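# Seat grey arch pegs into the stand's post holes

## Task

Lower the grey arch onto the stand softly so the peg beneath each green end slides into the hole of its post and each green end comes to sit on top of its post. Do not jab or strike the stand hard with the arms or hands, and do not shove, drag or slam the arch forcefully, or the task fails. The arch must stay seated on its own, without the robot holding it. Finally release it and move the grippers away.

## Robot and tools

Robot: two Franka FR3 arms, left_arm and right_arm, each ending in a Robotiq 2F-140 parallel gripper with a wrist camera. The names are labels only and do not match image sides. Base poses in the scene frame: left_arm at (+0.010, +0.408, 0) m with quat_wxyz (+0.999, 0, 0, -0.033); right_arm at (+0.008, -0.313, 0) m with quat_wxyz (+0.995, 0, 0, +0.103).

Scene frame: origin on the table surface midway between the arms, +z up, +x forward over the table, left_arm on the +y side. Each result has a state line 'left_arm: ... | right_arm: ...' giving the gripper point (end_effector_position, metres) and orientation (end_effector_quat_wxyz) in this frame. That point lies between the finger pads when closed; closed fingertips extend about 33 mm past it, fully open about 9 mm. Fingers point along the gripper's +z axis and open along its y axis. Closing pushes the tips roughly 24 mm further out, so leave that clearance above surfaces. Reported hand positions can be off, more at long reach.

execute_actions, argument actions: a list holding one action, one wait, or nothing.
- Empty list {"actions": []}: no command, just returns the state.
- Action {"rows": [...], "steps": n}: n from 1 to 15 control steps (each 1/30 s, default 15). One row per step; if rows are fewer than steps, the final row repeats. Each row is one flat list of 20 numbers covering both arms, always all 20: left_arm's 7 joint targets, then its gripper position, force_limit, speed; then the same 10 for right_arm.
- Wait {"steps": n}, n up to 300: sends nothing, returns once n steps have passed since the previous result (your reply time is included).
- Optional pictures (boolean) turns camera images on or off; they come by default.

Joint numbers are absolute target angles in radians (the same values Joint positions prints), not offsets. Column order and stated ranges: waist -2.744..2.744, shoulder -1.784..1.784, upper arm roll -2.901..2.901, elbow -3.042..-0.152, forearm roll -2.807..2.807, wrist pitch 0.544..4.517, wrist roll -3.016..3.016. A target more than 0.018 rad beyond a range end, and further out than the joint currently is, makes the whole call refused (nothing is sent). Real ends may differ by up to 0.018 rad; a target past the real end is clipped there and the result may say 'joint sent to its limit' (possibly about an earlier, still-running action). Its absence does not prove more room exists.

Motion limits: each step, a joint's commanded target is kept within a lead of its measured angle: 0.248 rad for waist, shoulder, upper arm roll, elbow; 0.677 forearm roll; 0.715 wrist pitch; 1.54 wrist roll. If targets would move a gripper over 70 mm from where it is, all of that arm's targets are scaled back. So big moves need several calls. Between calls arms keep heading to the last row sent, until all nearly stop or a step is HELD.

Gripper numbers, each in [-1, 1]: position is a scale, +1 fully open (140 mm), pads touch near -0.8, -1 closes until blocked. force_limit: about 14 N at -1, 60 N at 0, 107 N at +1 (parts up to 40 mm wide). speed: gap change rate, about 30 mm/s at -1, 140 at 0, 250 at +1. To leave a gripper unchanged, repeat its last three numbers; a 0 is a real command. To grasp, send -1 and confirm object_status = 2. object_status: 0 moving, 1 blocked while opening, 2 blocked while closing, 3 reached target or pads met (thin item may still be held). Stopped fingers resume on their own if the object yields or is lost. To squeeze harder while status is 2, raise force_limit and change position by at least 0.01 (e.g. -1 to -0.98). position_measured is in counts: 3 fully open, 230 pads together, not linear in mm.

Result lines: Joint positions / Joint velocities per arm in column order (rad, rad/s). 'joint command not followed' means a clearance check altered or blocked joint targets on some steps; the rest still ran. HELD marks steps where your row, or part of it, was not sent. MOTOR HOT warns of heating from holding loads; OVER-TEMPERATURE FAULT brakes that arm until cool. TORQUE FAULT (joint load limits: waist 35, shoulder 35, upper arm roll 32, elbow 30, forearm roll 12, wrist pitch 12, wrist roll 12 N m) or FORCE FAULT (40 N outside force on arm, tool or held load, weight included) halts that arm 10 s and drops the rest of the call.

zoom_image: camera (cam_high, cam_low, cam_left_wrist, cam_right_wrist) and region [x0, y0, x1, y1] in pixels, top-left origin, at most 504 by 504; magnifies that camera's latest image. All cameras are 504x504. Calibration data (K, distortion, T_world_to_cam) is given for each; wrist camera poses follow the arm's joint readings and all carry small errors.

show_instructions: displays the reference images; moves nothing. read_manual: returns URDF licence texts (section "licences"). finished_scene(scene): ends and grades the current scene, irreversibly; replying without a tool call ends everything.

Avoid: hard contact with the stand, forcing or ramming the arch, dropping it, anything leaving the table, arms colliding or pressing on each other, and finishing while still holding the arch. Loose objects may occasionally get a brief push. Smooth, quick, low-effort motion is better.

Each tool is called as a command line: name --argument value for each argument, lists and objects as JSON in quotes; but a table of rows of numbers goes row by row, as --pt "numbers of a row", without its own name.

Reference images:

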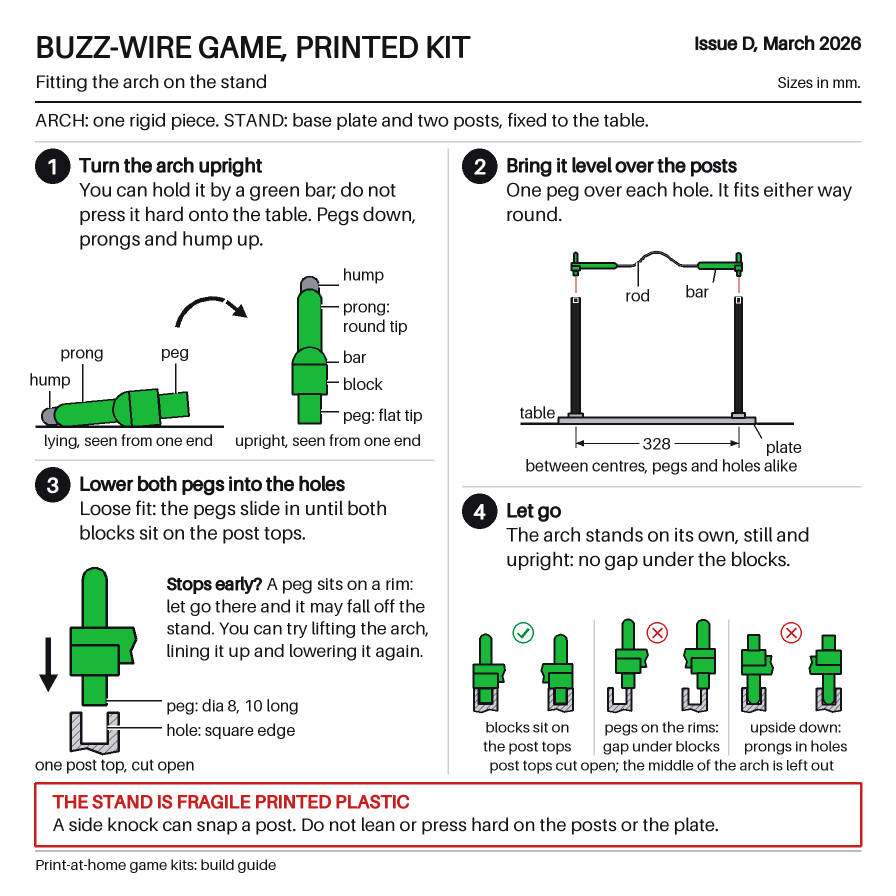

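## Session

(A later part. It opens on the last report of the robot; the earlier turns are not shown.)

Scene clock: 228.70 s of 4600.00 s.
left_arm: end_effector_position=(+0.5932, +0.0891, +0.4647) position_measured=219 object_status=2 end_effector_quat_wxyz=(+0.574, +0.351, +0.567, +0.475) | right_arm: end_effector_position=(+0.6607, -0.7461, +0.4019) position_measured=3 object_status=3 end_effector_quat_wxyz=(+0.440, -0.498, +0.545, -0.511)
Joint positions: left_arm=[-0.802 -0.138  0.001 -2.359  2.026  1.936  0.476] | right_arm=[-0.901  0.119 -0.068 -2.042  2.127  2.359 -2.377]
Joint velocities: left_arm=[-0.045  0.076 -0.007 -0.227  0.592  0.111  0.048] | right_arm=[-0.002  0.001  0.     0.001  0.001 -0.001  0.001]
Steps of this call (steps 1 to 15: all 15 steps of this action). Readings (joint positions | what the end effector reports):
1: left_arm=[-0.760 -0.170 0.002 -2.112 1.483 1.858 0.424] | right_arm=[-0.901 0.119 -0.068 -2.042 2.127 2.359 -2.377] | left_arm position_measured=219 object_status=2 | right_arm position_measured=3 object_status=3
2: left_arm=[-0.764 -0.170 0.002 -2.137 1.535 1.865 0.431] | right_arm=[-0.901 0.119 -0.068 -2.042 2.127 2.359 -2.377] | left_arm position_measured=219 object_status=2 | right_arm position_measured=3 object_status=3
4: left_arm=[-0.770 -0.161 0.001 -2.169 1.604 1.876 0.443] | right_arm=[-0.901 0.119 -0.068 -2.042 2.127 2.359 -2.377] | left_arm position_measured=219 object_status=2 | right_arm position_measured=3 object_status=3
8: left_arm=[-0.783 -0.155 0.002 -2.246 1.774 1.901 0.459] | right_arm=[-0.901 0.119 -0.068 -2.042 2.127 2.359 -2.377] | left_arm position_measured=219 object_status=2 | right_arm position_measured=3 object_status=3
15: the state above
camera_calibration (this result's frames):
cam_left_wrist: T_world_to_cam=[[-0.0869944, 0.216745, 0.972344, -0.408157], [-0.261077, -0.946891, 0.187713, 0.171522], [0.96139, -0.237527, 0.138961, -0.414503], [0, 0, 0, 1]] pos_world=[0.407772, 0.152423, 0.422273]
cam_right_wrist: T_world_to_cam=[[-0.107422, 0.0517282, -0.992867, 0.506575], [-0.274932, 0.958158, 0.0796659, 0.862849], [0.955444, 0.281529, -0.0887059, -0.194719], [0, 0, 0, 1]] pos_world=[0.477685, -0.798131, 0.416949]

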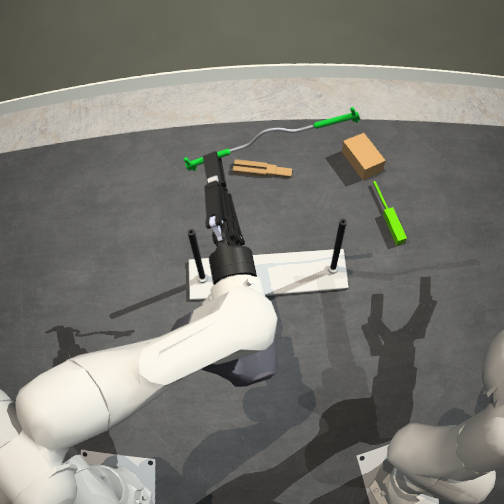

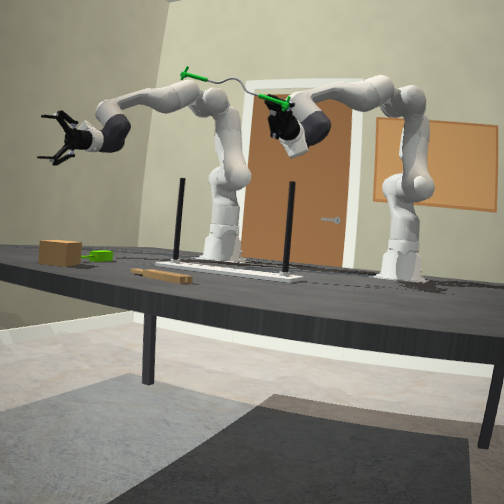

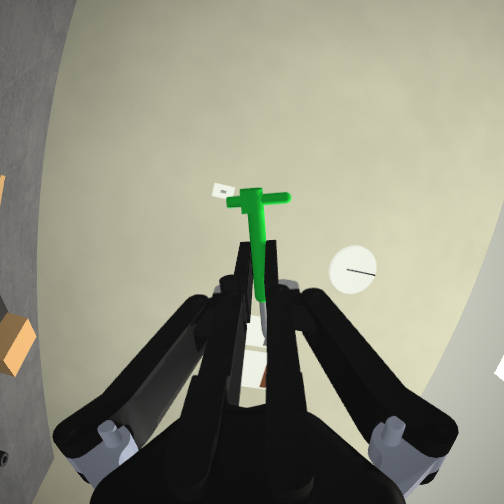

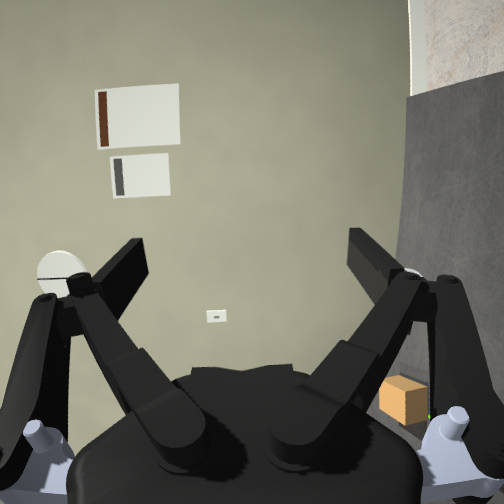

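execute_actions --actions '[{"rows": [[-0.8048,-0.12,0,-2.43,2.13,1.9513,0.4936,-1,0.2,-0.7,-0.9,0.119,-0.066,-2.042,2.127,2.359,-2.377,1,0,0],[-0.8048,-0.12,0,-2.43,2.13,1.9513,0.4936,-1,0.2,-0.7,-0.9,0.119,-0.066,-2.042,2.127,2.359,-2.377,1,0,0],[-0.8048,-0.12,0,-2.43,2.13,1.9513,0.4936,-1,0.2,-0.7,-0.9,0.119,-0.066,-2.042,2.127,2.359,-2.377,1,0,0],[-0.8048,-0.12,0,-2.43,2.13,1.9513,0.4936,-1,0.2,-0.7,-0.9,0.119,-0.066,-2.042,2.127,2.359,-2.377,1,0,0],[-0.8048,-0.10,0,-2.49,2.15,1.9513,0.4936,-1,0.2,-0.7,-0.9,0.119,-0.066,-2.042,2.127,2.359,-2.377,1,0,0],[-0.8048,-0.10,0,-2.49,2.15,1.9513,0.4936,-1,0.2,-0.7,-0.9,0.119,-0.066,-2.042,2.127,2.359,-2.377,1,0,0],[-0.8048,-0.10,0,-2.49,2.15,1.9513,0.4936,-1,0.2,-0.7,-0.9,0.119,-0.066,-2.042,2.127,2.359,-2.377,1,0,0],[-0.8048,-0.10,0,-2.49,2.15,1.9513,0.4936,-1,0.2,-0.7,-0.9,0.119,-0.066,-2.042,2.127,2.359,-2.377,1,0,0],[-0.8048,-0.08,0,-2.55,2.165,1.9513,0.4936,-1,0.2,-0.7,-0.9,0.119,-0.066,-2.042,2.127,2.359,-2.377,1,0,0],[-0.8048,-0.08,0,-2.55,2.165,1.9513,0.4936,-1,0.2,-0.7,-0.9,0.119,-0.066,-2.042,2.127,2.359,-2.377,1,0,0],[-0.8048,-0.08,0,-2.55,2.165,1.9513,0.4936,-1,0.2,-0.7,-0.9,0.119,-0.066,-2.042,2.127,2.359,-2.377,1,0,0],[-0.8048,-0.08,0,-2.55,2.165,1.9513,0.4936,-1,0.2,-0.7,-0.9,0.119,-0.066,-2.042,2.127,2.359,-2.377,1,0,0],[-0.8048,-0.0645,0,-2.5915,2.1737,1.9513,0.4936,-1,0.2,-0.7,-0.9,0.119,-0.066,-2.042,2.127,2.359,-2.377,1,0,0]], "steps": 15}]' --pictures false

execute_actions --actions '[{"steps": 25}]'

zoom_image --camera "cam_low" --region '[165, 130, 315, 210]'

zoom_image --camera "cam_high" --region '[170, 180, 370, 280]'

Scene clock: 236.83 s of 4600.00 s.
left_arm: end_effector_position=(+0.5581, +0.0970, +0.3206) position_measured=219 object_status=2 end_effector_quat_wxyz=(+0.506, +0.489, +0.507, +0.498) | right_arm: end_effector_position=(+0.6607, -0.7461, +0.4019) position_measured=3 object_status=3 end_effector_quat_wxyz=(+0.440, -0.498, +0.545, -0.511)
Joint positions: left_arm=[-0.804 -0.07   0.001 -2.575  2.163  1.952  0.49 ] | right_arm=[-0.901  0.119 -0.068 -2.042  2.127  2.359 -2.377]
Joint velocities: left_arm=[-0.001  0.139 -0.    -0.283  0.058  0.012 -0.001] | right_arm=[-0.001 -0.002 -0.    -0.002 -0.001 -0.    -0.002]
Steps of this call (steps 1 to 30: the robot went on to your last target; steps 31 to 90: nothing new was sent; then 4.63 s passed at rest; steps 91 to 105: all 15 steps of this action). Readings (joint positions | what the end effector reports):
91: left_arm=[-0.804 -0.139 0.001 -2.379 2.104 1.949 0.490] | right_arm=[-0.901 0.119 -0.068 -2.042 2.127 2.359 -2.377] | left_arm position_measured=219 object_status=2 | right_arm position_measured=3 object_status=3
92: left_arm=[-0.804 -0.137 0.001 -2.393 2.110 1.949 0.490] | right_arm=[-0.901 0.119 -0.068 -2.042 2.127 2.359 -2.377] | left_arm position_measured=219 object_status=2 | right_arm position_measured=3 object_status=3
94: left_arm=[-0.804 -0.126 0.001 -2.416 2.117 1.950 0.490] | right_arm=[-0.901 0.119 -0.068 -2.042 2.127 2.359 -2.377] | left_arm position_measured=219 object_status=2 | right_arm position_measured=3 object_status=3
98: left_arm=[-0.804 -0.103 0.001 -2.477 2.137 1.951 0.490] | right_arm=[-0.901 0.119 -0.068 -2.042 2.127 2.359 -2.377] | left_arm position_measured=219 object_status=2 | right_arm position_measured=3 object_status=3
105: the state above

Scene clock: 237.67 s of 4600.00 s.
left_arm: end_effector_position=(+0.5544, +0.0994, +0.3085) position_measured=219 object_status=2 end_effector_quat_wxyz=(+0.500, +0.499, +0.503, +0.499) | right_arm: end_effector_position=(+0.6607, -0.7461, +0.4019) position_measured=3 object_status=3 end_effector_quat_wxyz=(+0.440, -0.498, +0.545, -0.511)
Joint positions: left_arm=[-0.804 -0.063  0.001 -2.591  2.171  1.952  0.49 ] | right_arm=[-0.901  0.119 -0.068 -2.042  2.127  2.359 -2.377]
Joint velocities: left_arm=[-0.001  0.001 -0.001 -0.001  0.     0.     0.   ] | right_arm=[ 0.001  0.     0.    -0.    -0.001 -0.    -0.001]
Steps of this call (steps 1 to 25: the robot went on to your last target). Readings (joint positions | what the end effector reports):
1: left_arm=[-0.804 -0.066 0.001 -2.583 2.164 1.952 0.490] | right_arm=[-0.901 0.119 -0.068 -2.042 2.127 2.359 -2.377] | left_arm position_measured=219 object_status=2 | right_arm position_measured=3 object_status=3
2: left_arm=[-0.804 -0.064 0.001 -2.587 2.166 1.952 0.490] | right_arm=[-0.901 0.119 -0.068 -2.042 2.127 2.359 -2.377] | left_arm position_measured=219 object_status=2 | right_arm position_measured=3 object_status=3
4: left_arm=[-0.804 -0.063 0.001 -2.591 2.168 1.952 0.490] | right_arm=[-0.901 0.119 -0.068 -2.042 2.127 2.359 -2.377] | left_arm position_measured=219 object_status=2 | right_arm position_measured=3 object_status=3
8: left_arm=[-0.804 -0.063 0.001 -2.591 2.170 1.952 0.490] | right_arm=[-0.901 0.119 -0.068 -2.042 2.127 2.359 -2.377] | left_arm position_measured=219 object_status=2 | right_arm position_measured=3 object_status=3
25: the state above
camera_calibration (this result's frames):
cam_left_wrist: T_world_to_cam=[[0.0541813, -0.0923956, 0.994247, -0.316257], [-0.361565, -0.929957, -0.0667177, 0.332974], [0.930771, -0.35587, -0.0837933, -0.255668], [0, 0, 0, 1]] pos_world=[0.375495, 0.189446, 0.315229]
cam_right_wrist: T_world_to_cam=[[-0.107422, 0.0517281, -0.992867, 0.506575], [-0.274937, 0.958156, 0.0796663, 0.862849], [0.955442, 0.281534, -0.0887054, -0.194717], [0, 0, 0, 1]] pos_world=[0.477688, -0.798128, 0.416949]

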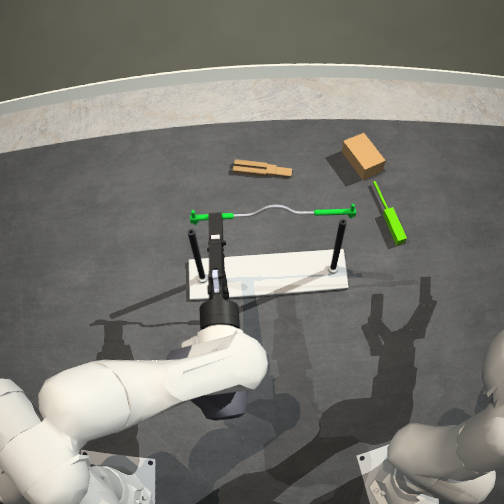

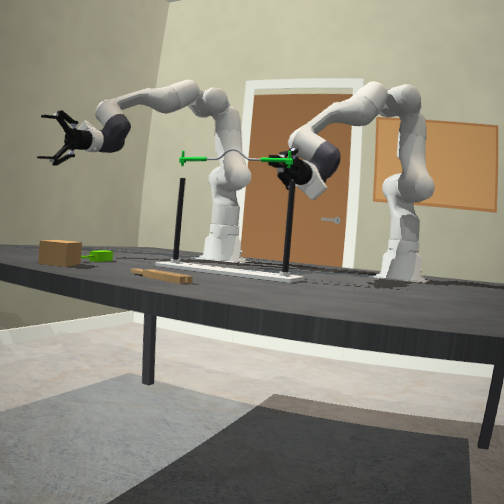

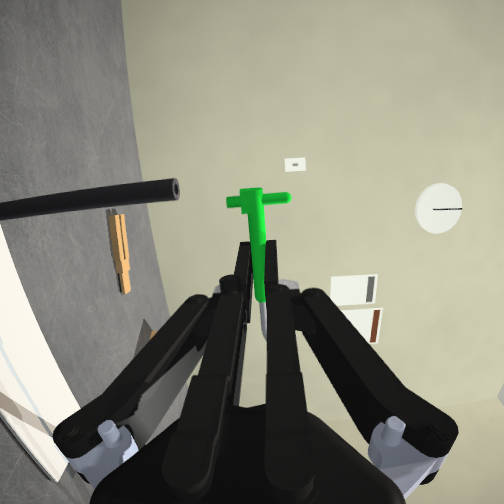

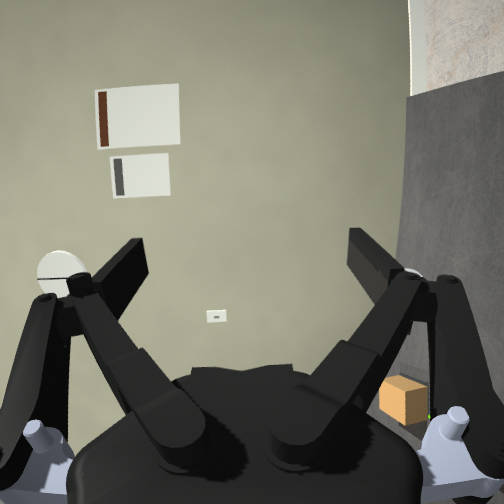

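Region (165, 130, 315, 210) of cam_low's 504x504 image, scaled by 3.360, with more detail than that image has; it fills the top 269 rows of this view, and the rest is white.

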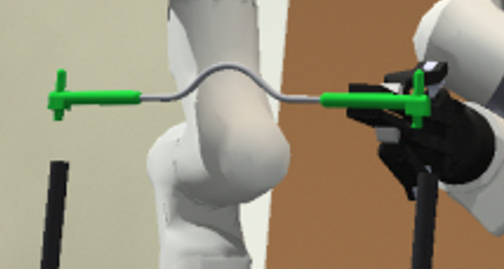

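Region (170, 180, 370, 280) of cam_high's 504x504 image, scaled by 2.520, with more detail than that image has.

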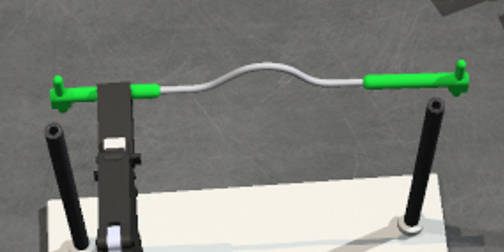

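execute_actions --actions '[{"rows": [[-0.81,-0.0645,0,-2.598,2.19,1.89,0.46,-1,0.2,-0.7,-0.9,0.119,-0.066,-2.042,2.127,2.359,-2.377,1,0,0],[-0.81,-0.0645,0,-2.598,2.19,1.89,0.46,-1,0.2,-0.7,-0.9,0.119,-0.066,-2.042,2.127,2.359,-2.377,1,0,0],[-0.81,-0.0645,0,-2.598,2.19,1.89,0.46,-1,0.2,-0.7,-0.9,0.119,-0.066,-2.042,2.127,2.359,-2.377,1,0,0],[-0.81,-0.0645,0,-2.598,2.19,1.89,0.46,-1,0.2,-0.7,-0.9,0.119,-0.066,-2.042,2.127,2.359,-2.377,1,0,0],[-0.81,-0.0645,0,-2.598,2.19,1.89,0.46,-1,0.2,-0.7,-0.9,0.119,-0.066,-2.042,2.127,2.359,-2.377,1,0,0],[-0.815,-0.046,0,-2.606,2.205,1.83,0.425,-1,0.2,-0.7,-0.9,0.119,-0.066,-2.042,2.127,2.359,-2.377,1,0,0],[-0.815,-0.046,0,-2.606,2.205,1.83,0.425,-1,0.2,-0.7,-0.9,0.119,-0.066,-2.042,2.127,2.359,-2.377,1,0,0],[-0.815,-0.046,0,-2.606,2.205,1.83,0.425,-1,0.2,-0.7,-0.9,0.119,-0.066,-2.042,2.127,2.359,-2.377,1,0,0],[-0.815,-0.046,0,-2.606,2.205,1.83,0.425,-1,0.2,-0.7,-0.9,0.119,-0.066,-2.042,2.127,2.359,-2.377,1,0,0],[-0.815,-0.046,0,-2.606,2.205,1.83,0.425,-1,0.2,-0.7,-0.9,0.119,-0.066,-2.042,2.127,2.359,-2.377,1,0,0],[-0.8205,-0.028,0,-2.614,2.2149,1.7884,0.4065,-1,0.2,-0.7,-0.9,0.119,-0.066,-2.042,2.127,2.359,-2.377,1,0,0]], "steps": 15}]' --pictures false

execute_actions --actions '[{"rows": [[-0.8205,-0.01,0,-2.614,2.2179,1.7864,0.4025,-1,0.2,-0.7,-0.9,0.119,-0.066,-2.042,2.127,2.359,-2.377,1,0,0],[-0.8205,-0.01,0,-2.614,2.2179,1.7864,0.4025,-1,0.2,-0.7,-0.9,0.119,-0.066,-2.042,2.127,2.359,-2.377,1,0,0],[-0.8205,-0.01,0,-2.614,2.2179,1.7864,0.4025,-1,0.2,-0.7,-0.9,0.119,-0.066,-2.042,2.127,2.359,-2.377,1,0,0],[-0.8205,-0.01,0,-2.614,2.2179,1.7864,0.4025,-1,0.2,-0.7,-0.9,0.119,-0.066,-2.042,2.127,2.359,-2.377,1,0,0],[-0.8205,-0.01,0,-2.614,2.2179,1.7864,0.4025,-1,0.2,-0.7,-0.9,0.119,-0.066,-2.042,2.127,2.359,-2.377,1,0,0],[-0.8205,-0.01,0,-2.614,2.2179,1.7864,0.4025,-1,0.2,-0.7,-0.9,0.119,-0.066,-2.042,2.127,2.359,-2.377,1,0,0],[-0.8205,-0.01,0,-2.614,2.2179,1.7864,0.4025,-1,0.2,-0.7,-0.9,0.119,-0.066,-2.042,2.127,2.359,-2.377,1,0,0],[-0.8205,0.0076,0,-2.614,2.2179,1.7864,0.4025,-1,0.2,-0.7,-0.9,0.119,-0.066,-2.042,2.127,2.359,-2.377,1,0,0]], "steps": 15}]' --pictures false

execute_actions --actions '[{"steps": 30}]'

zoom_image --camera "cam_low" --region '[165, 130, 315, 210]'

zoom_image --camera "cam_high" --region '[170, 180, 370, 280]'

Scene clock: 280.80 s of 4600.00 s.
left_arm: end_effector_position=(+0.5547, +0.1078, +0.3218) position_measured=219 object_status=2 end_effector_quat_wxyz=(+0.521, +0.470, +0.479, +0.527) | right_arm: end_effector_position=(+0.6607, -0.7461, +0.4019) position_measured=3 object_status=3 end_effector_quat_wxyz=(+0.440, -0.498, +0.545, -0.511)
Joint positions: left_arm=[-0.818 -0.031  0.001 -2.613  2.208  1.819  0.439] | right_arm=[-0.901  0.119 -0.068 -2.042  2.127  2.359 -2.377]
Joint velocities: left_arm=[-0.01   0.051  0.    -0.03   0.029 -0.161 -0.092] | right_arm=[-0.001  0.     0.002 -0.    -0.001  0.001  0.   ]
Steps of this call (steps 1 to 15: the robot went on to your last target; steps 16 to 90: nothing new was sent; then 39.63 s passed at rest; steps 91 to 105: all 15 steps of this action). Readings (joint positions | what the end effector reports):
91: left_arm=[-0.805 -0.063 0.001 -2.593 2.174 1.943 0.488] | right_arm=[-0.901 0.119 -0.068 -2.042 2.127 2.359 -2.377] | left_arm position_measured=219 object_status=2 | right_arm position_measured=3 object_status=3
92: left_arm=[-0.807 -0.063 0.001 -2.594 2.177 1.934 0.486] | right_arm=[-0.901 0.119 -0.068 -2.042 2.127 2.359 -2.377] | left_arm position_measured=219 object_status=2 | right_arm position_measured=3 object_status=3
94: left_arm=[-0.808 -0.063 0.001 -2.596 2.181 1.920 0.482] | right_arm=[-0.901 0.119 -0.068 -2.042 2.127 2.359 -2.377] | left_arm position_measured=219 object_status=2 | right_arm position_measured=3 object_status=3
98: left_arm=[-0.812 -0.053 0.001 -2.601 2.193 1.879 0.466] | right_arm=[-0.901 0.119 -0.068 -2.042 2.127 2.359 -2.377] | left_arm position_measured=219 object_status=2 | right_arm position_measured=3 object_status=3
105: the state above

Scene clock: 281.30 s of 4600.00 s.
left_arm: end_effector_position=(+0.5553, +0.1101, +0.3087) position_measured=219 object_status=2 end_effector_quat_wxyz=(+0.520, +0.470, +0.477, +0.530) | right_arm: end_effector_position=(+0.6607, -0.7461, +0.4019) position_measured=3 object_status=3 end_effector_quat_wxyz=(+0.440, -0.498, +0.545, -0.511)
Joint positions: left_arm=[-0.819  0.007  0.001 -2.614  2.215  1.791  0.414] | right_arm=[-0.901  0.119 -0.068 -2.042  2.127  2.359 -2.377]
Joint velocities: left_arm=[ 0.002  0.002 -0.    -0.001  0.002 -0.01  -0.02 ] | right_arm=[-0.     0.     0.    -0.001 -0.001  0.     0.   ]
Steps of this call (steps 1 to 15: all 15 steps of this action). Readings (joint positions | what the end effector reports):
1: left_arm=[-0.819 -0.027 0.001 -2.613 2.210 1.813 0.436] | right_arm=[-0.901 0.119 -0.068 -2.042 2.127 2.359 -2.377] | left_arm position_measured=219 object_status=2 | right_arm position_measured=3 object_status=3
2: left_arm=[-0.819 -0.022 0.001 -2.613 2.211 1.809 0.433] | right_arm=[-0.901 0.119 -0.068 -2.042 2.127 2.359 -2.377] | left_arm position_measured=219 object_status=2 | right_arm position_measured=3 object_status=3
4: left_arm=[-0.819 -0.015 0.001 -2.614 2.213 1.802 0.428] | right_arm=[-0.901 0.119 -0.068 -2.042 2.127 2.359 -2.377] | left_arm position_measured=219 object_status=2 | right_arm position_measured=3 object_status=3
8: left_arm=[-0.819 -0.009 0.001 -2.613 2.214 1.795 0.421] | right_arm=[-0.901 0.119 -0.068 -2.042 2.127 2.359 -2.377] | left_arm position_measured=219 object_status=2 | right_arm position_measured=3 object_status=3
15: the state above

Scene clock: 282.30 s of 4600.00 s.
left_arm: end_effector_position=(+0.5554, +0.1103, +0.3093) position_measured=219 object_status=2 end_effector_quat_wxyz=(+0.522, +0.468, +0.478, +0.529) | right_arm: end_effector_position=(+0.6607, -0.7461, +0.4019) position_measured=3 object_status=3 end_effector_quat_wxyz=(+0.440, -0.498, +0.545, -0.511)
Joint positions: left_arm=[-0.819  0.007  0.001 -2.614  2.215  1.789  0.408] | right_arm=[-0.901  0.119 -0.068 -2.042  2.127  2.359 -2.377]
Joint velocities: left_arm=[-0.001  0.002 -0.     0.001  0.001 -0.002 -0.002] | right_arm=[ 0.    -0.001 -0.001 -0.     0.001  0.001 -0.001]
Steps of this call (steps 1 to 15: the robot went on to your last target; steps 16 to 30: nothing new was sent). Readings (joint positions | what the end effector reports):
1: left_arm=[-0.819 0.007 0.001 -2.614 2.215 1.791 0.413] | right_arm=[-0.901 0.119 -0.068 -2.042 2.127 2.359 -2.377] | left_arm position_measured=219 object_status=2 | right_arm position_measured=3 object_status=3
2: left_arm=[-0.819 0.007 0.001 -2.614 2.215 1.790 0.413] | right_arm=[-0.901 0.119 -0.068 -2.042 2.127 2.359 -2.377] | left_arm position_measured=219 object_status=2 | right_arm position_measured=3 object_status=3
4: left_arm=[-0.819 0.007 0.001 -2.614 2.215 1.790 0.412] | right_arm=[-0.901 0.119 -0.068 -2.042 2.127 2.359 -2.377] | left_arm position_measured=219 object_status=2 | right_arm position_measured=3 object_status=3
8: left_arm=[-0.819 0.007 0.001 -2.614 2.215 1.789 0.410] | right_arm=[-0.901 0.119 -0.068 -2.042 2.127 2.359 -2.377] | left_arm position_measured=219 object_status=2 | right_arm position_measured=3 object_status=3
30: the state above
All arms were judged still, so your last target was given up. Only a new action makes them travel on or press farther. Fingers that are still opening or closing keep moving.
camera_calibration (this result's frames):
cam_left_wrist: T_world_to_cam=[[-0.0509147, -0.0943937, 0.994232, -0.257413], [-0.338547, -0.934948, -0.106102, 0.343416], [0.939571, -0.341996, 0.0156459, -0.28978], [0, 0, 0, 1]] pos_world=[0.375426, 0.197675, 0.2969]
cam_right_wrist: T_world_to_cam=[[-0.107422, 0.051728, -0.992867, 0.506575], [-0.27494, 0.958155, 0.0796664, 0.862848], [0.955442, 0.281536, -0.0887053, -0.194717], [0, 0, 0, 1]] pos_world=[0.477689, -0.798127, 0.416949]

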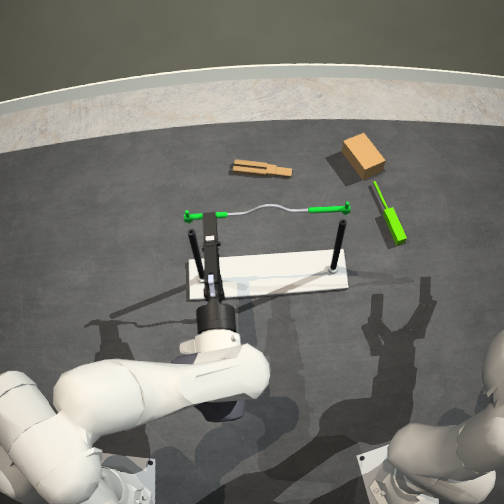

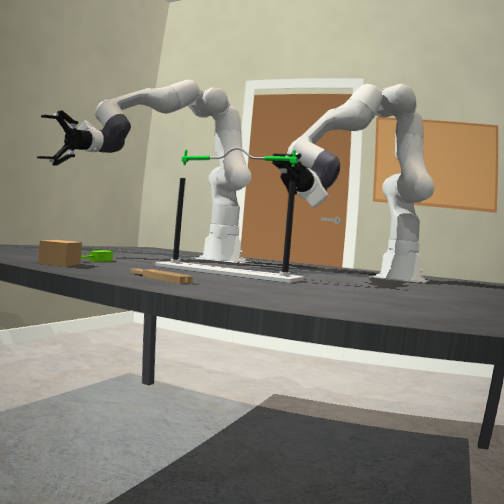

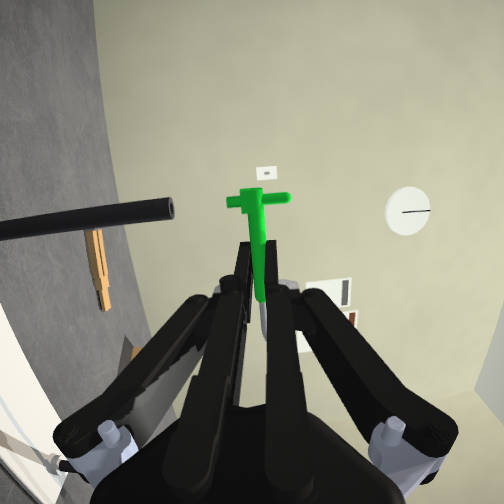

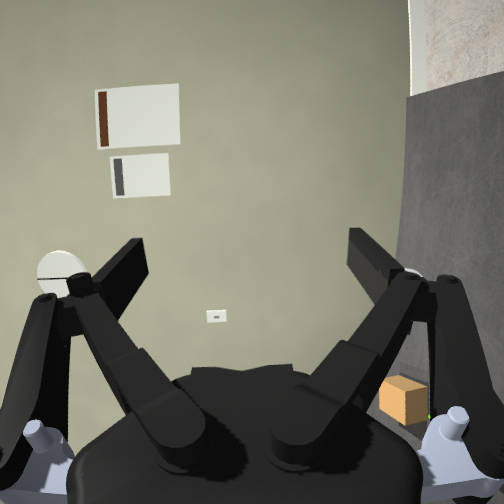

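Region (165, 130, 315, 210) of cam_low's 504x504 image, scaled by 3.360, with more detail than that image has; it fills the top 269 rows of this view, and the rest is white.

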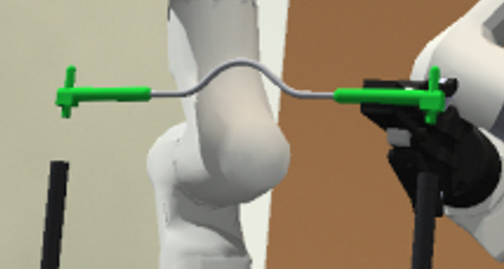

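Region (170, 180, 370, 280) of cam_high's 504x504 image, scaled by 2.520, with more detail than that image has.

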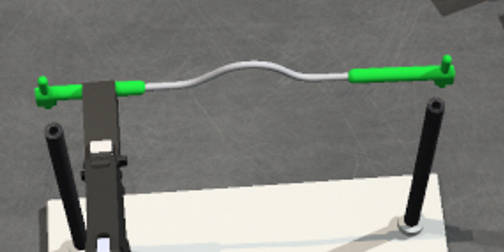

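execute_actions --actions '[{"rows": [[-0.826,0.02,0,-2.611,2.205,1.765,0.385,-1,0.2,-0.7,-0.9,0.119,-0.066,-2.042,2.127,2.359,-2.377,1,0,0],[-0.826,0.02,0,-2.611,2.205,1.765,0.385,-1,0.2,-0.7,-0.9,0.119,-0.066,-2.042,2.127,2.359,-2.377,1,0,0],[-0.826,0.02,0,-2.611,2.205,1.765,0.385,-1,0.2,-0.7,-0.9,0.119,-0.066,-2.042,2.127,2.359,-2.377,1,0,0],[-0.826,0.02,0,-2.611,2.205,1.765,0.385,-1,0.2,-0.7,-0.9,0.119,-0.066,-2.042,2.127,2.359,-2.377,1,0,0],[-0.826,0.02,0,-2.611,2.205,1.765,0.385,-1,0.2,-0.7,-0.9,0.119,-0.066,-2.042,2.127,2.359,-2.377,1,0,0],[-0.833,0.04,0,-2.608,2.195,1.745,0.365,-1,0.2,-0.7,-0.9,0.119,-0.066,-2.042,2.127,2.359,-2.377,1,0,0],[-0.833,0.04,0,-2.608,2.195,1.745,0.365,-1,0.2,-0.7,-0.9,0.119,-0.066,-2.042,2.127,2.359,-2.377,1,0,0],[-0.833,0.04,0,-2.608,2.195,1.745,0.365,-1,0.2,-0.7,-0.9,0.119,-0.066,-2.042,2.127,2.359,-2.377,1,0,0],[-0.833,0.04,0,-2.608,2.195,1.745,0.365,-1,0.2,-0.7,-0.9,0.119,-0.066,-2.042,2.127,2.359,-2.377,1,0,0],[-0.833,0.04,0,-2.608,2.195,1.745,0.365,-1,0.2,-0.7,-0.9,0.119,-0.066,-2.042,2.127,2.359,-2.377,1,0,0],[-0.84,0.06,0,-2.604,2.187,1.73,0.357,-1,0.2,-0.7,-0.9,0.119,-0.066,-2.042,2.127,2.359,-2.377,1,0,0]], "steps": 15}]' --pictures false

execute_actions --actions '[{"rows": [[-0.8457,0.077,0,-2.6012,2.1837,1.7257,0.357,-1,0.2,-0.7,-0.9,0.119,-0.066,-2.042,2.127,2.359,-2.377,1,0,0],[-0.8457,0.077,0,-2.6012,2.1837,1.7257,0.357,-1,0.2,-0.7,-0.9,0.119,-0.066,-2.042,2.127,2.359,-2.377,1,0,0],[-0.8457,0.077,0,-2.6012,2.1837,1.7257,0.357,-1,0.2,-0.7,-0.9,0.119,-0.066,-2.042,2.127,2.359,-2.377,1,0,0],[-0.8457,0.077,0,-2.6012,2.1837,1.7257,0.357,-1,0.2,-0.7,-0.9,0.119,-0.066,-2.042,2.127,2.359,-2.377,1,0,0],[-0.8457,0.077,0,-2.6012,2.1837,1.7257,0.357,-1,0.2,-0.7,-0.9,0.119,-0.066,-2.042,2.127,2.359,-2.377,1,0,0],[-0.8457,0.077,0,-2.6012,2.1837,1.7257,0.357,-1,0.2,-0.7,-0.9,0.119,-0.066,-2.042,2.127,2.359,-2.377,1,0,0],[-0.8457,0.077,0,-2.6012,2.1837,1.7257,0.357,-1,0.2,-0.7,-0.9,0.119,-0.066,-2.042,2.127,2.359,-2.377,1,0,0],[-0.8457,0.093,0,-2.6012,2.1837,1.7257,0.357,-1,0.2,-0.7,-0.9,0.119,-0.066,-2.042,2.127,2.359,-2.377,1,0,0]], "steps": 15}]' --pictures false

execute_actions --actions '[{"steps": 20}]'

zoom_image --camera "cam_low" --region '[165, 140, 315, 210]'

zoom_image --camera "cam_high" --region '[170, 180, 370, 280]'

Scene clock: 314.20 s of 4600.00 s.
left_arm: end_effector_position=(+0.5531, +0.1112, +0.2956) position_measured=219 object_status=2 end_effector_quat_wxyz=(+0.521, +0.461, +0.481, +0.534) | right_arm: end_effector_position=(+0.6607, -0.7461, +0.4019) position_measured=3 object_status=3 end_effector_quat_wxyz=(+0.440, -0.498, +0.545, -0.511)
Joint positions: left_arm=[-0.838  0.057  0.001 -2.606  2.193  1.743  0.377] | right_arm=[-0.901  0.119 -0.068 -2.042  2.127  2.359 -2.377]
Joint velocities: left_arm=[-0.013  0.052 -0.    -0.    -0.024 -0.054 -0.049] | right_arm=[ 0.001  0.001 -0.001 -0.     0.001 -0.001 -0.002]
Steps of this call (steps 1 to 90: nothing new was sent; then 28.40 s passed at rest; steps 91 to 105: all 15 steps of this action). Readings (joint positions | what the end effector reports):
91: left_arm=[-0.820 0.009 0.001 -2.613 2.213 1.785 0.406] | right_arm=[-0.901 0.119 -0.068 -2.042 2.127 2.359 -2.377] | left_arm position_measured=219 object_status=2 | right_arm position_measured=3 object_status=3
92: left_arm=[-0.822 0.012 0.001 -2.613 2.212 1.782 0.404] | right_arm=[-0.901 0.119 -0.068 -2.042 2.127 2.359 -2.377] | left_arm position_measured=219 object_status=2 | right_arm position_measured=3 object_status=3
94: left_arm=[-0.824 0.016 0.001 -2.613 2.210 1.778 0.402] | right_arm=[-0.901 0.119 -0.068 -2.042 2.127 2.359 -2.377] | left_arm position_measured=219 object_status=2 | right_arm position_measured=3 object_status=3
98: left_arm=[-0.829 0.032 0.001 -2.610 2.203 1.763 0.392] | right_arm=[-0.901 0.119 -0.068 -2.042 2.127 2.359 -2.377] | left_arm position_measured=219 object_status=2 | right_arm position_measured=3 object_status=3
105: the state above

Scene clock: 314.70 s of 4600.00 s.
left_arm: end_effector_position=(+0.5519, +0.1109, +0.2811) position_measured=219 object_status=2 end_effector_quat_wxyz=(+0.516, +0.465, +0.481, +0.535) | right_arm: end_effector_position=(+0.6607, -0.7461, +0.4019) position_measured=3 object_status=3 end_effector_quat_wxyz=(+0.440, -0.498, +0.545, -0.511)
Joint positions: left_arm=[-0.844  0.092  0.001 -2.602  2.186  1.729  0.365] | right_arm=[-0.901  0.119 -0.068 -2.042  2.127  2.359 -2.377]
Joint velocities: left_arm=[ 0.     0.002 -0.001 -0.001 -0.    -0.005 -0.01 ] | right_arm=[ 0.001 -0.    -0.    -0.     0.001 -0.    -0.002]
Steps of this call (steps 1 to 15: all 15 steps of this action). Readings (joint positions | what the end effector reports):
1: left_arm=[-0.839 0.061 0.001 -2.605 2.191 1.740 0.376] | right_arm=[-0.901 0.119 -0.068 -2.042 2.127 2.359 -2.377] | left_arm position_measured=219 object_status=2 | right_arm position_measured=3 object_status=3
2: left_arm=[-0.841 0.066 0.001 -2.604 2.190 1.738 0.374] | right_arm=[-0.901 0.119 -0.068 -2.042 2.127 2.359 -2.377] | left_arm position_measured=219 object_status=2 | right_arm position_measured=3 object_status=3
4: left_arm=[-0.843 0.073 0.001 -2.604 2.189 1.735 0.372] | right_arm=[-0.901 0.119 -0.068 -2.042 2.127 2.359 -2.377] | left_arm position_measured=219 object_status=2 | right_arm position_measured=3 object_status=3
8: left_arm=[-0.844 0.078 0.001 -2.602 2.187 1.731 0.368] | right_arm=[-0.901 0.119 -0.068 -2.042 2.127 2.359 -2.377] | left_arm position_measured=219 object_status=2 | right_arm position_measured=3 object_status=3
15: the state above

Scene clock: 315.37 s of 4600.00 s.
left_arm: end_effector_position=(+0.5519, +0.1110, +0.2814) position_measured=219 object_status=2 end_effector_quat_wxyz=(+0.516, +0.464, +0.482, +0.535) | right_arm: end_effector_position=(+0.6607, -0.7461, +0.4019) position_measured=3 object_status=3 end_effector_quat_wxyz=(+0.440, -0.498, +0.545, -0.511)
Joint positions: left_arm=[-0.844  0.092  0.001 -2.602  2.186  1.728  0.362] | right_arm=[-0.901  0.119 -0.068 -2.042  2.127  2.359 -2.377]
Joint velocities: left_arm=[-0.    -0.001  0.001 -0.    -0.    -0.    -0.001] | right_arm=[-0.001  0.     0.001 -0.     0.001 -0.001  0.001]
Steps of this call (steps 1 to 15: the robot went on to your last target; steps 16 to 20: nothing new was sent). Readings (joint positions | what the end effector reports):
1: left_arm=[-0.844 0.092 0.001 -2.602 2.186 1.729 0.365] | right_arm=[-0.901 0.119 -0.068 -2.042 2.127 2.359 -2.377] | left_arm position_measured=219 object_status=2 | right_arm position_measured=3 object_status=3
2: left_arm=[-0.844 0.092 0.001 -2.602 2.186 1.729 0.364] | right_arm=[-0.901 0.119 -0.068 -2.042 2.127 2.359 -2.377] | left_arm position_measured=219 object_status=2 | right_arm position_measured=3 object_status=3
4: left_arm=[-0.844 0.092 0.001 -2.602 2.186 1.729 0.364] | right_arm=[-0.901 0.119 -0.068 -2.042 2.127 2.359 -2.377] | left_arm position_measured=219 object_status=2 | right_arm position_measured=3 object_status=3
8: left_arm=[-0.844 0.092 0.001 -2.602 2.186 1.729 0.363] | right_arm=[-0.901 0.119 -0.068 -2.042 2.127 2.359 -2.377] | left_arm position_measured=219 object_status=2 | right_arm position_measured=3 object_status=3
20: the state above
All arms were judged still, so your last target was given up. Only a new action makes them travel on or press farther. Fingers that are still opening or closing keep moving.
camera_calibration (this result's frames):
cam_left_wrist: T_world_to_cam=[[-0.0505872, -0.0982587, 0.993874, -0.229432], [-0.321372, -0.940618, -0.109351, 0.332049], [0.945601, -0.324935, 0.0160057, -0.291141], [0, 0, 0, 1]] pos_world=[0.370408, 0.195186, 0.268996]
cam_right_wrist: T_world_to_cam=[[-0.107422, 0.0517281, -0.992867, 0.506575], [-0.27494, 0.958155, 0.0796664, 0.862848], [0.955442, 0.281536, -0.0887051, -0.194717], [0, 0, 0, 1]] pos_world=[0.477689, -0.798127, 0.416949]

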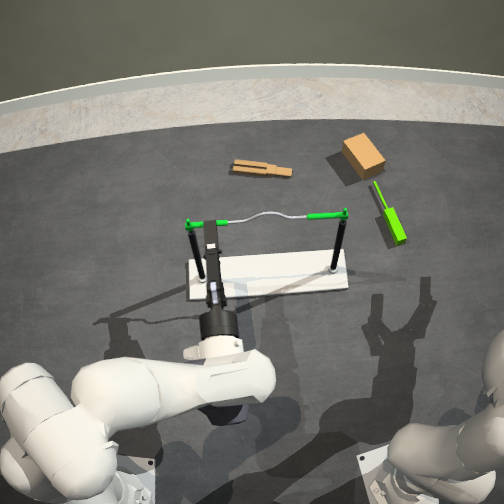

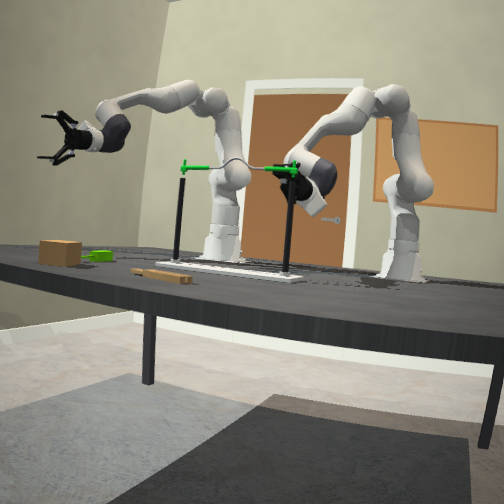

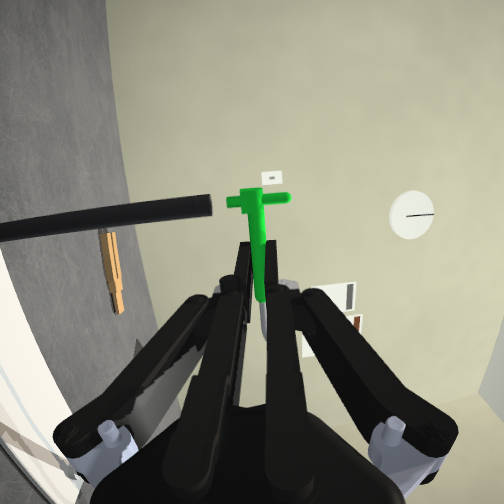

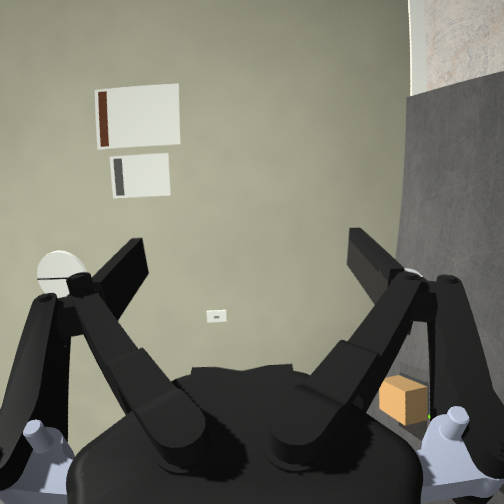

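Region (165, 140, 315, 210) of cam_low's 504x504 image, scaled by 3.360, with more detail than that image has; it fills the top 235 rows of this view, and the rest is white.

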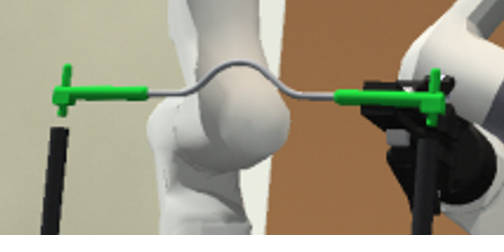

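Region (170, 180, 370, 280) of cam_high's 504x504 image, scaled by 2.520, with more detail than that image has.

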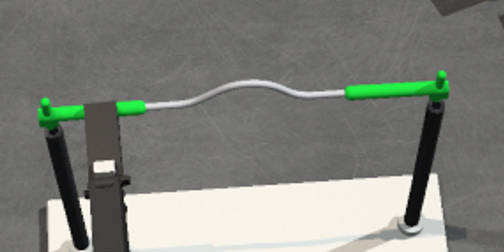

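Closer zooms.

zoom_image --camera "cam_low" --region '[168, 152, 208, 192]'

zoom_image --camera "cam_low" --region '[274, 154, 314, 194]'

zoom_image --camera "cam_high" --region '[322, 200, 362, 240]'

zoom_image --camera "cam_high" --region '[172, 210, 212, 250]'

zoom_image --camera "cam_left_wrist" --region '[170, 160, 310, 250]'

Region (168, 152, 208, 192) of cam_low's 504x504 image, scaled by 12.600, with more detail than that image has.

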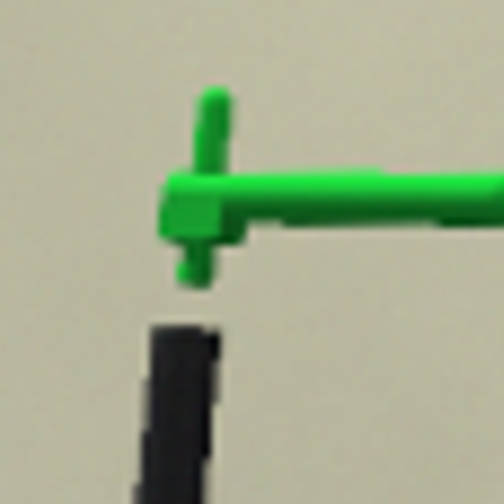

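Region (274, 154, 314, 194) of cam_low's 504x504 image, scaled by 12.600, with more detail than that image has.

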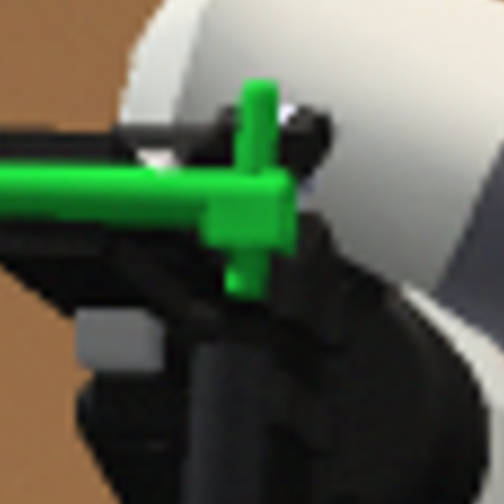

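Region (322, 200, 362, 240) of cam_high's 504x504 image, scaled by 12.600, with more detail than that image has.

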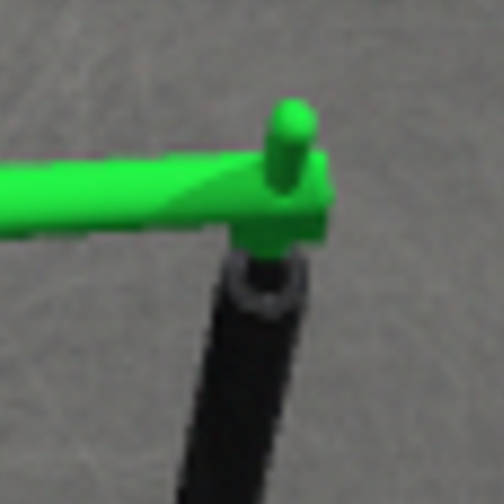

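Region (172, 210, 212, 250) of cam_high's 504x504 image, scaled by 12.600, with more detail than that image has.

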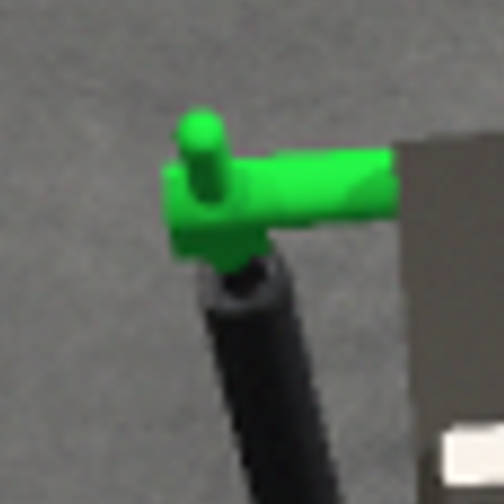

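Region (170, 160, 310, 250) of cam_left_wrist's 504x504 image, scaled by 3.600, with more detail than that image has; it fills the top 324 rows of this view, and the rest is white.

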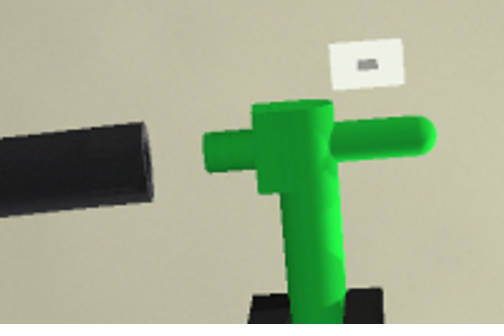

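execute_actions --actions '[{"rows": [[-0.8457,0.093,0,-2.6012,2.1837,1.7257,0.357,-1,0.2,-0.7,-0.76,0.56,0,-1.654,1.188,1.185,-0.818,1,0,0]], "steps": 15}]' --pictures false

execute_actions --actions '[{"steps": 60}]'

Scene clock: 347.57 s of 4600.00 s.
left_arm: end_effector_position=(+0.5519, +0.1110, +0.2814) position_measured=219 object_status=2 end_effector_quat_wxyz=(+0.516, +0.464, +0.482, +0.535) | right_arm: end_effector_position=(+0.7500, -0.5552, +0.3661) position_measured=3 object_status=3 end_effector_quat_wxyz=(+0.592, -0.616, +0.441, -0.274)
Joint positions: left_arm=[-0.844  0.092  0.001 -2.602  2.186  1.728  0.362] | right_arm=[-0.821  0.338 -0.035 -1.817  1.68   1.985 -1.956]
Joint velocities: left_arm=[-0.001  0.     0.001  0.002 -0.002 -0.    -0.003] | right_arm=[ 0.139  0.489  0.071  0.374 -0.773 -0.838  0.814]
Steps of this call (steps 1 to 90: nothing new was sent; then 28.70 s passed at rest; steps 91 to 105: all 15 steps of this action). Readings (joint positions | what the end effector reports):
91: left_arm=[-0.844 0.092 0.001 -2.602 2.186 1.728 0.362] | right_arm=[-0.900 0.127 -0.069 -2.032 2.103 2.342 -2.352] | left_arm position_measured=219 object_status=2 | right_arm position_measured=3 object_status=3
92: left_arm=[-0.844 0.092 0.001 -2.602 2.186 1.728 0.362] | right_arm=[-0.896 0.140 -0.068 -2.017 2.074 2.320 -2.323] | left_arm position_measured=219 object_status=2 | right_arm position_measured=3 object_status=3
94: left_arm=[-0.844 0.092 0.001 -2.602 2.186 1.728 0.362] | right_arm=[-0.884 0.166 -0.064 -1.987 2.017 2.274 -2.267] | left_arm position_measured=219 object_status=2 | right_arm position_measured=3 object_status=3
98: left_arm=[-0.844 0.092 0.001 -2.602 2.186 1.728 0.362] | right_arm=[-0.858 0.225 -0.053 -1.926 1.896 2.177 -2.154] | left_arm position_measured=219 object_status=2 | right_arm position_measured=3 object_status=3
105: the state above

Scene clock: 349.57 s of 4600.00 s.
left_arm: end_effector_position=(+0.5519, +0.1110, +0.2814) position_measured=219 object_status=2 end_effector_quat_wxyz=(+0.516, +0.464, +0.482, +0.535) | right_arm: end_effector_position=(+0.5861, -0.3121, +0.3174) position_measured=3 object_status=3 end_effector_quat_wxyz=(+0.515, -0.530, +0.494, +0.458)
Joint positions: left_arm=[-0.844  0.092  0.001 -2.602  2.186  1.728  0.362] | right_arm=[-0.759  0.56  -0.001 -1.656  1.192  1.189 -0.826]
Joint velocities: left_arm=[-0.     0.     0.     0.     0.     0.    -0.001] | right_arm=[ 0.001 -0.001  0.    -0.    -0.001 -0.001  0.015]
Steps of this call (steps 1 to 60: the robot went on to your last target). Readings (joint positions | what the end effector reports):
1: left_arm=[-0.844 0.092 0.001 -2.602 2.186 1.728 0.362] | right_arm=[-0.816 0.355 -0.033 -1.804 1.653 1.955 -1.928] | left_arm position_measured=219 object_status=2 | right_arm position_measured=3 object_status=3
2: left_arm=[-0.844 0.092 0.001 -2.602 2.186 1.728 0.362] | right_arm=[-0.812 0.371 -0.031 -1.792 1.626 1.924 -1.900] | left_arm position_measured=219 object_status=2 | right_arm position_measured=3 object_status=3
4: left_arm=[-0.844 0.092 0.001 -2.602 2.186 1.728 0.362] | right_arm=[-0.804 0.401 -0.027 -1.771 1.576 1.859 -1.843] | left_arm position_measured=219 object_status=2 | right_arm position_measured=3 object_status=3
8: left_arm=[-0.844 0.092 0.001 -2.602 2.186 1.728 0.362] | right_arm=[-0.790 0.455 -0.020 -1.733 1.478 1.726 -1.721] | left_arm position_measured=219 object_status=2 | right_arm position_measured=3 object_status=3
60: the state above
camera_calibration (this result's frames):
cam_left_wrist: T_world_to_cam=[[-0.0506812, -0.0978774, 0.993907, -0.229431], [-0.321359, -0.940661, -0.109021, 0.331951], [0.9456, -0.324927, 0.01622, -0.291188], [0, 0, 0, 1]] pos_world=[0.370395, 0.195183, 0.268946]
cam_right_wrist: T_world_to_cam=[[-0.999692, -0.0000083735, -0.024829, 0.591816], [-0.0233075, -0.344365, 0.938547, -0.393366], [-0.0085581, 0.938836, 0.344258, 0.379569], [0, 0, 0, 1]] pos_world=[0.585714, -0.491809, 0.253216]

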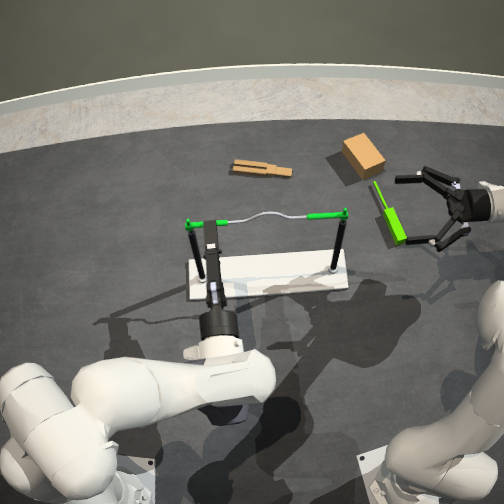

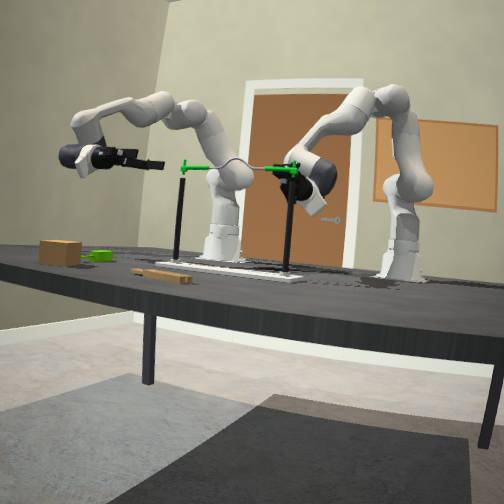

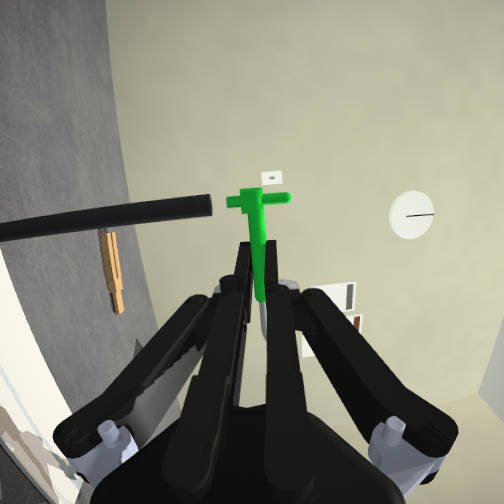

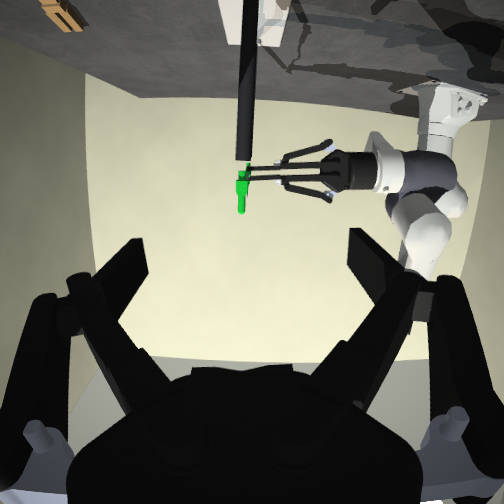

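zoom_image --camera "cam_right_wrist" --region '[205, 120, 305, 220]'

Region (205, 120, 305, 220) of cam_right_wrist's 504x504 image, scaled by 5.040, with more detail than that image has.

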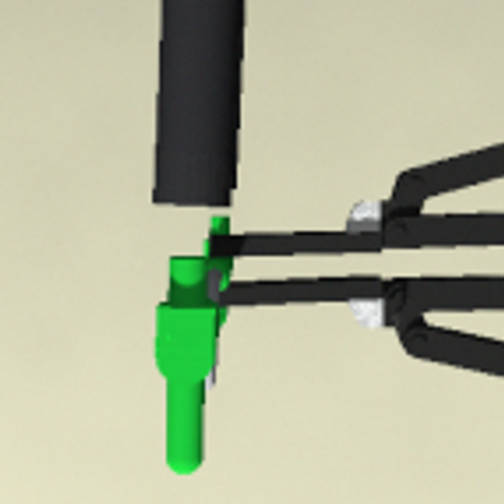

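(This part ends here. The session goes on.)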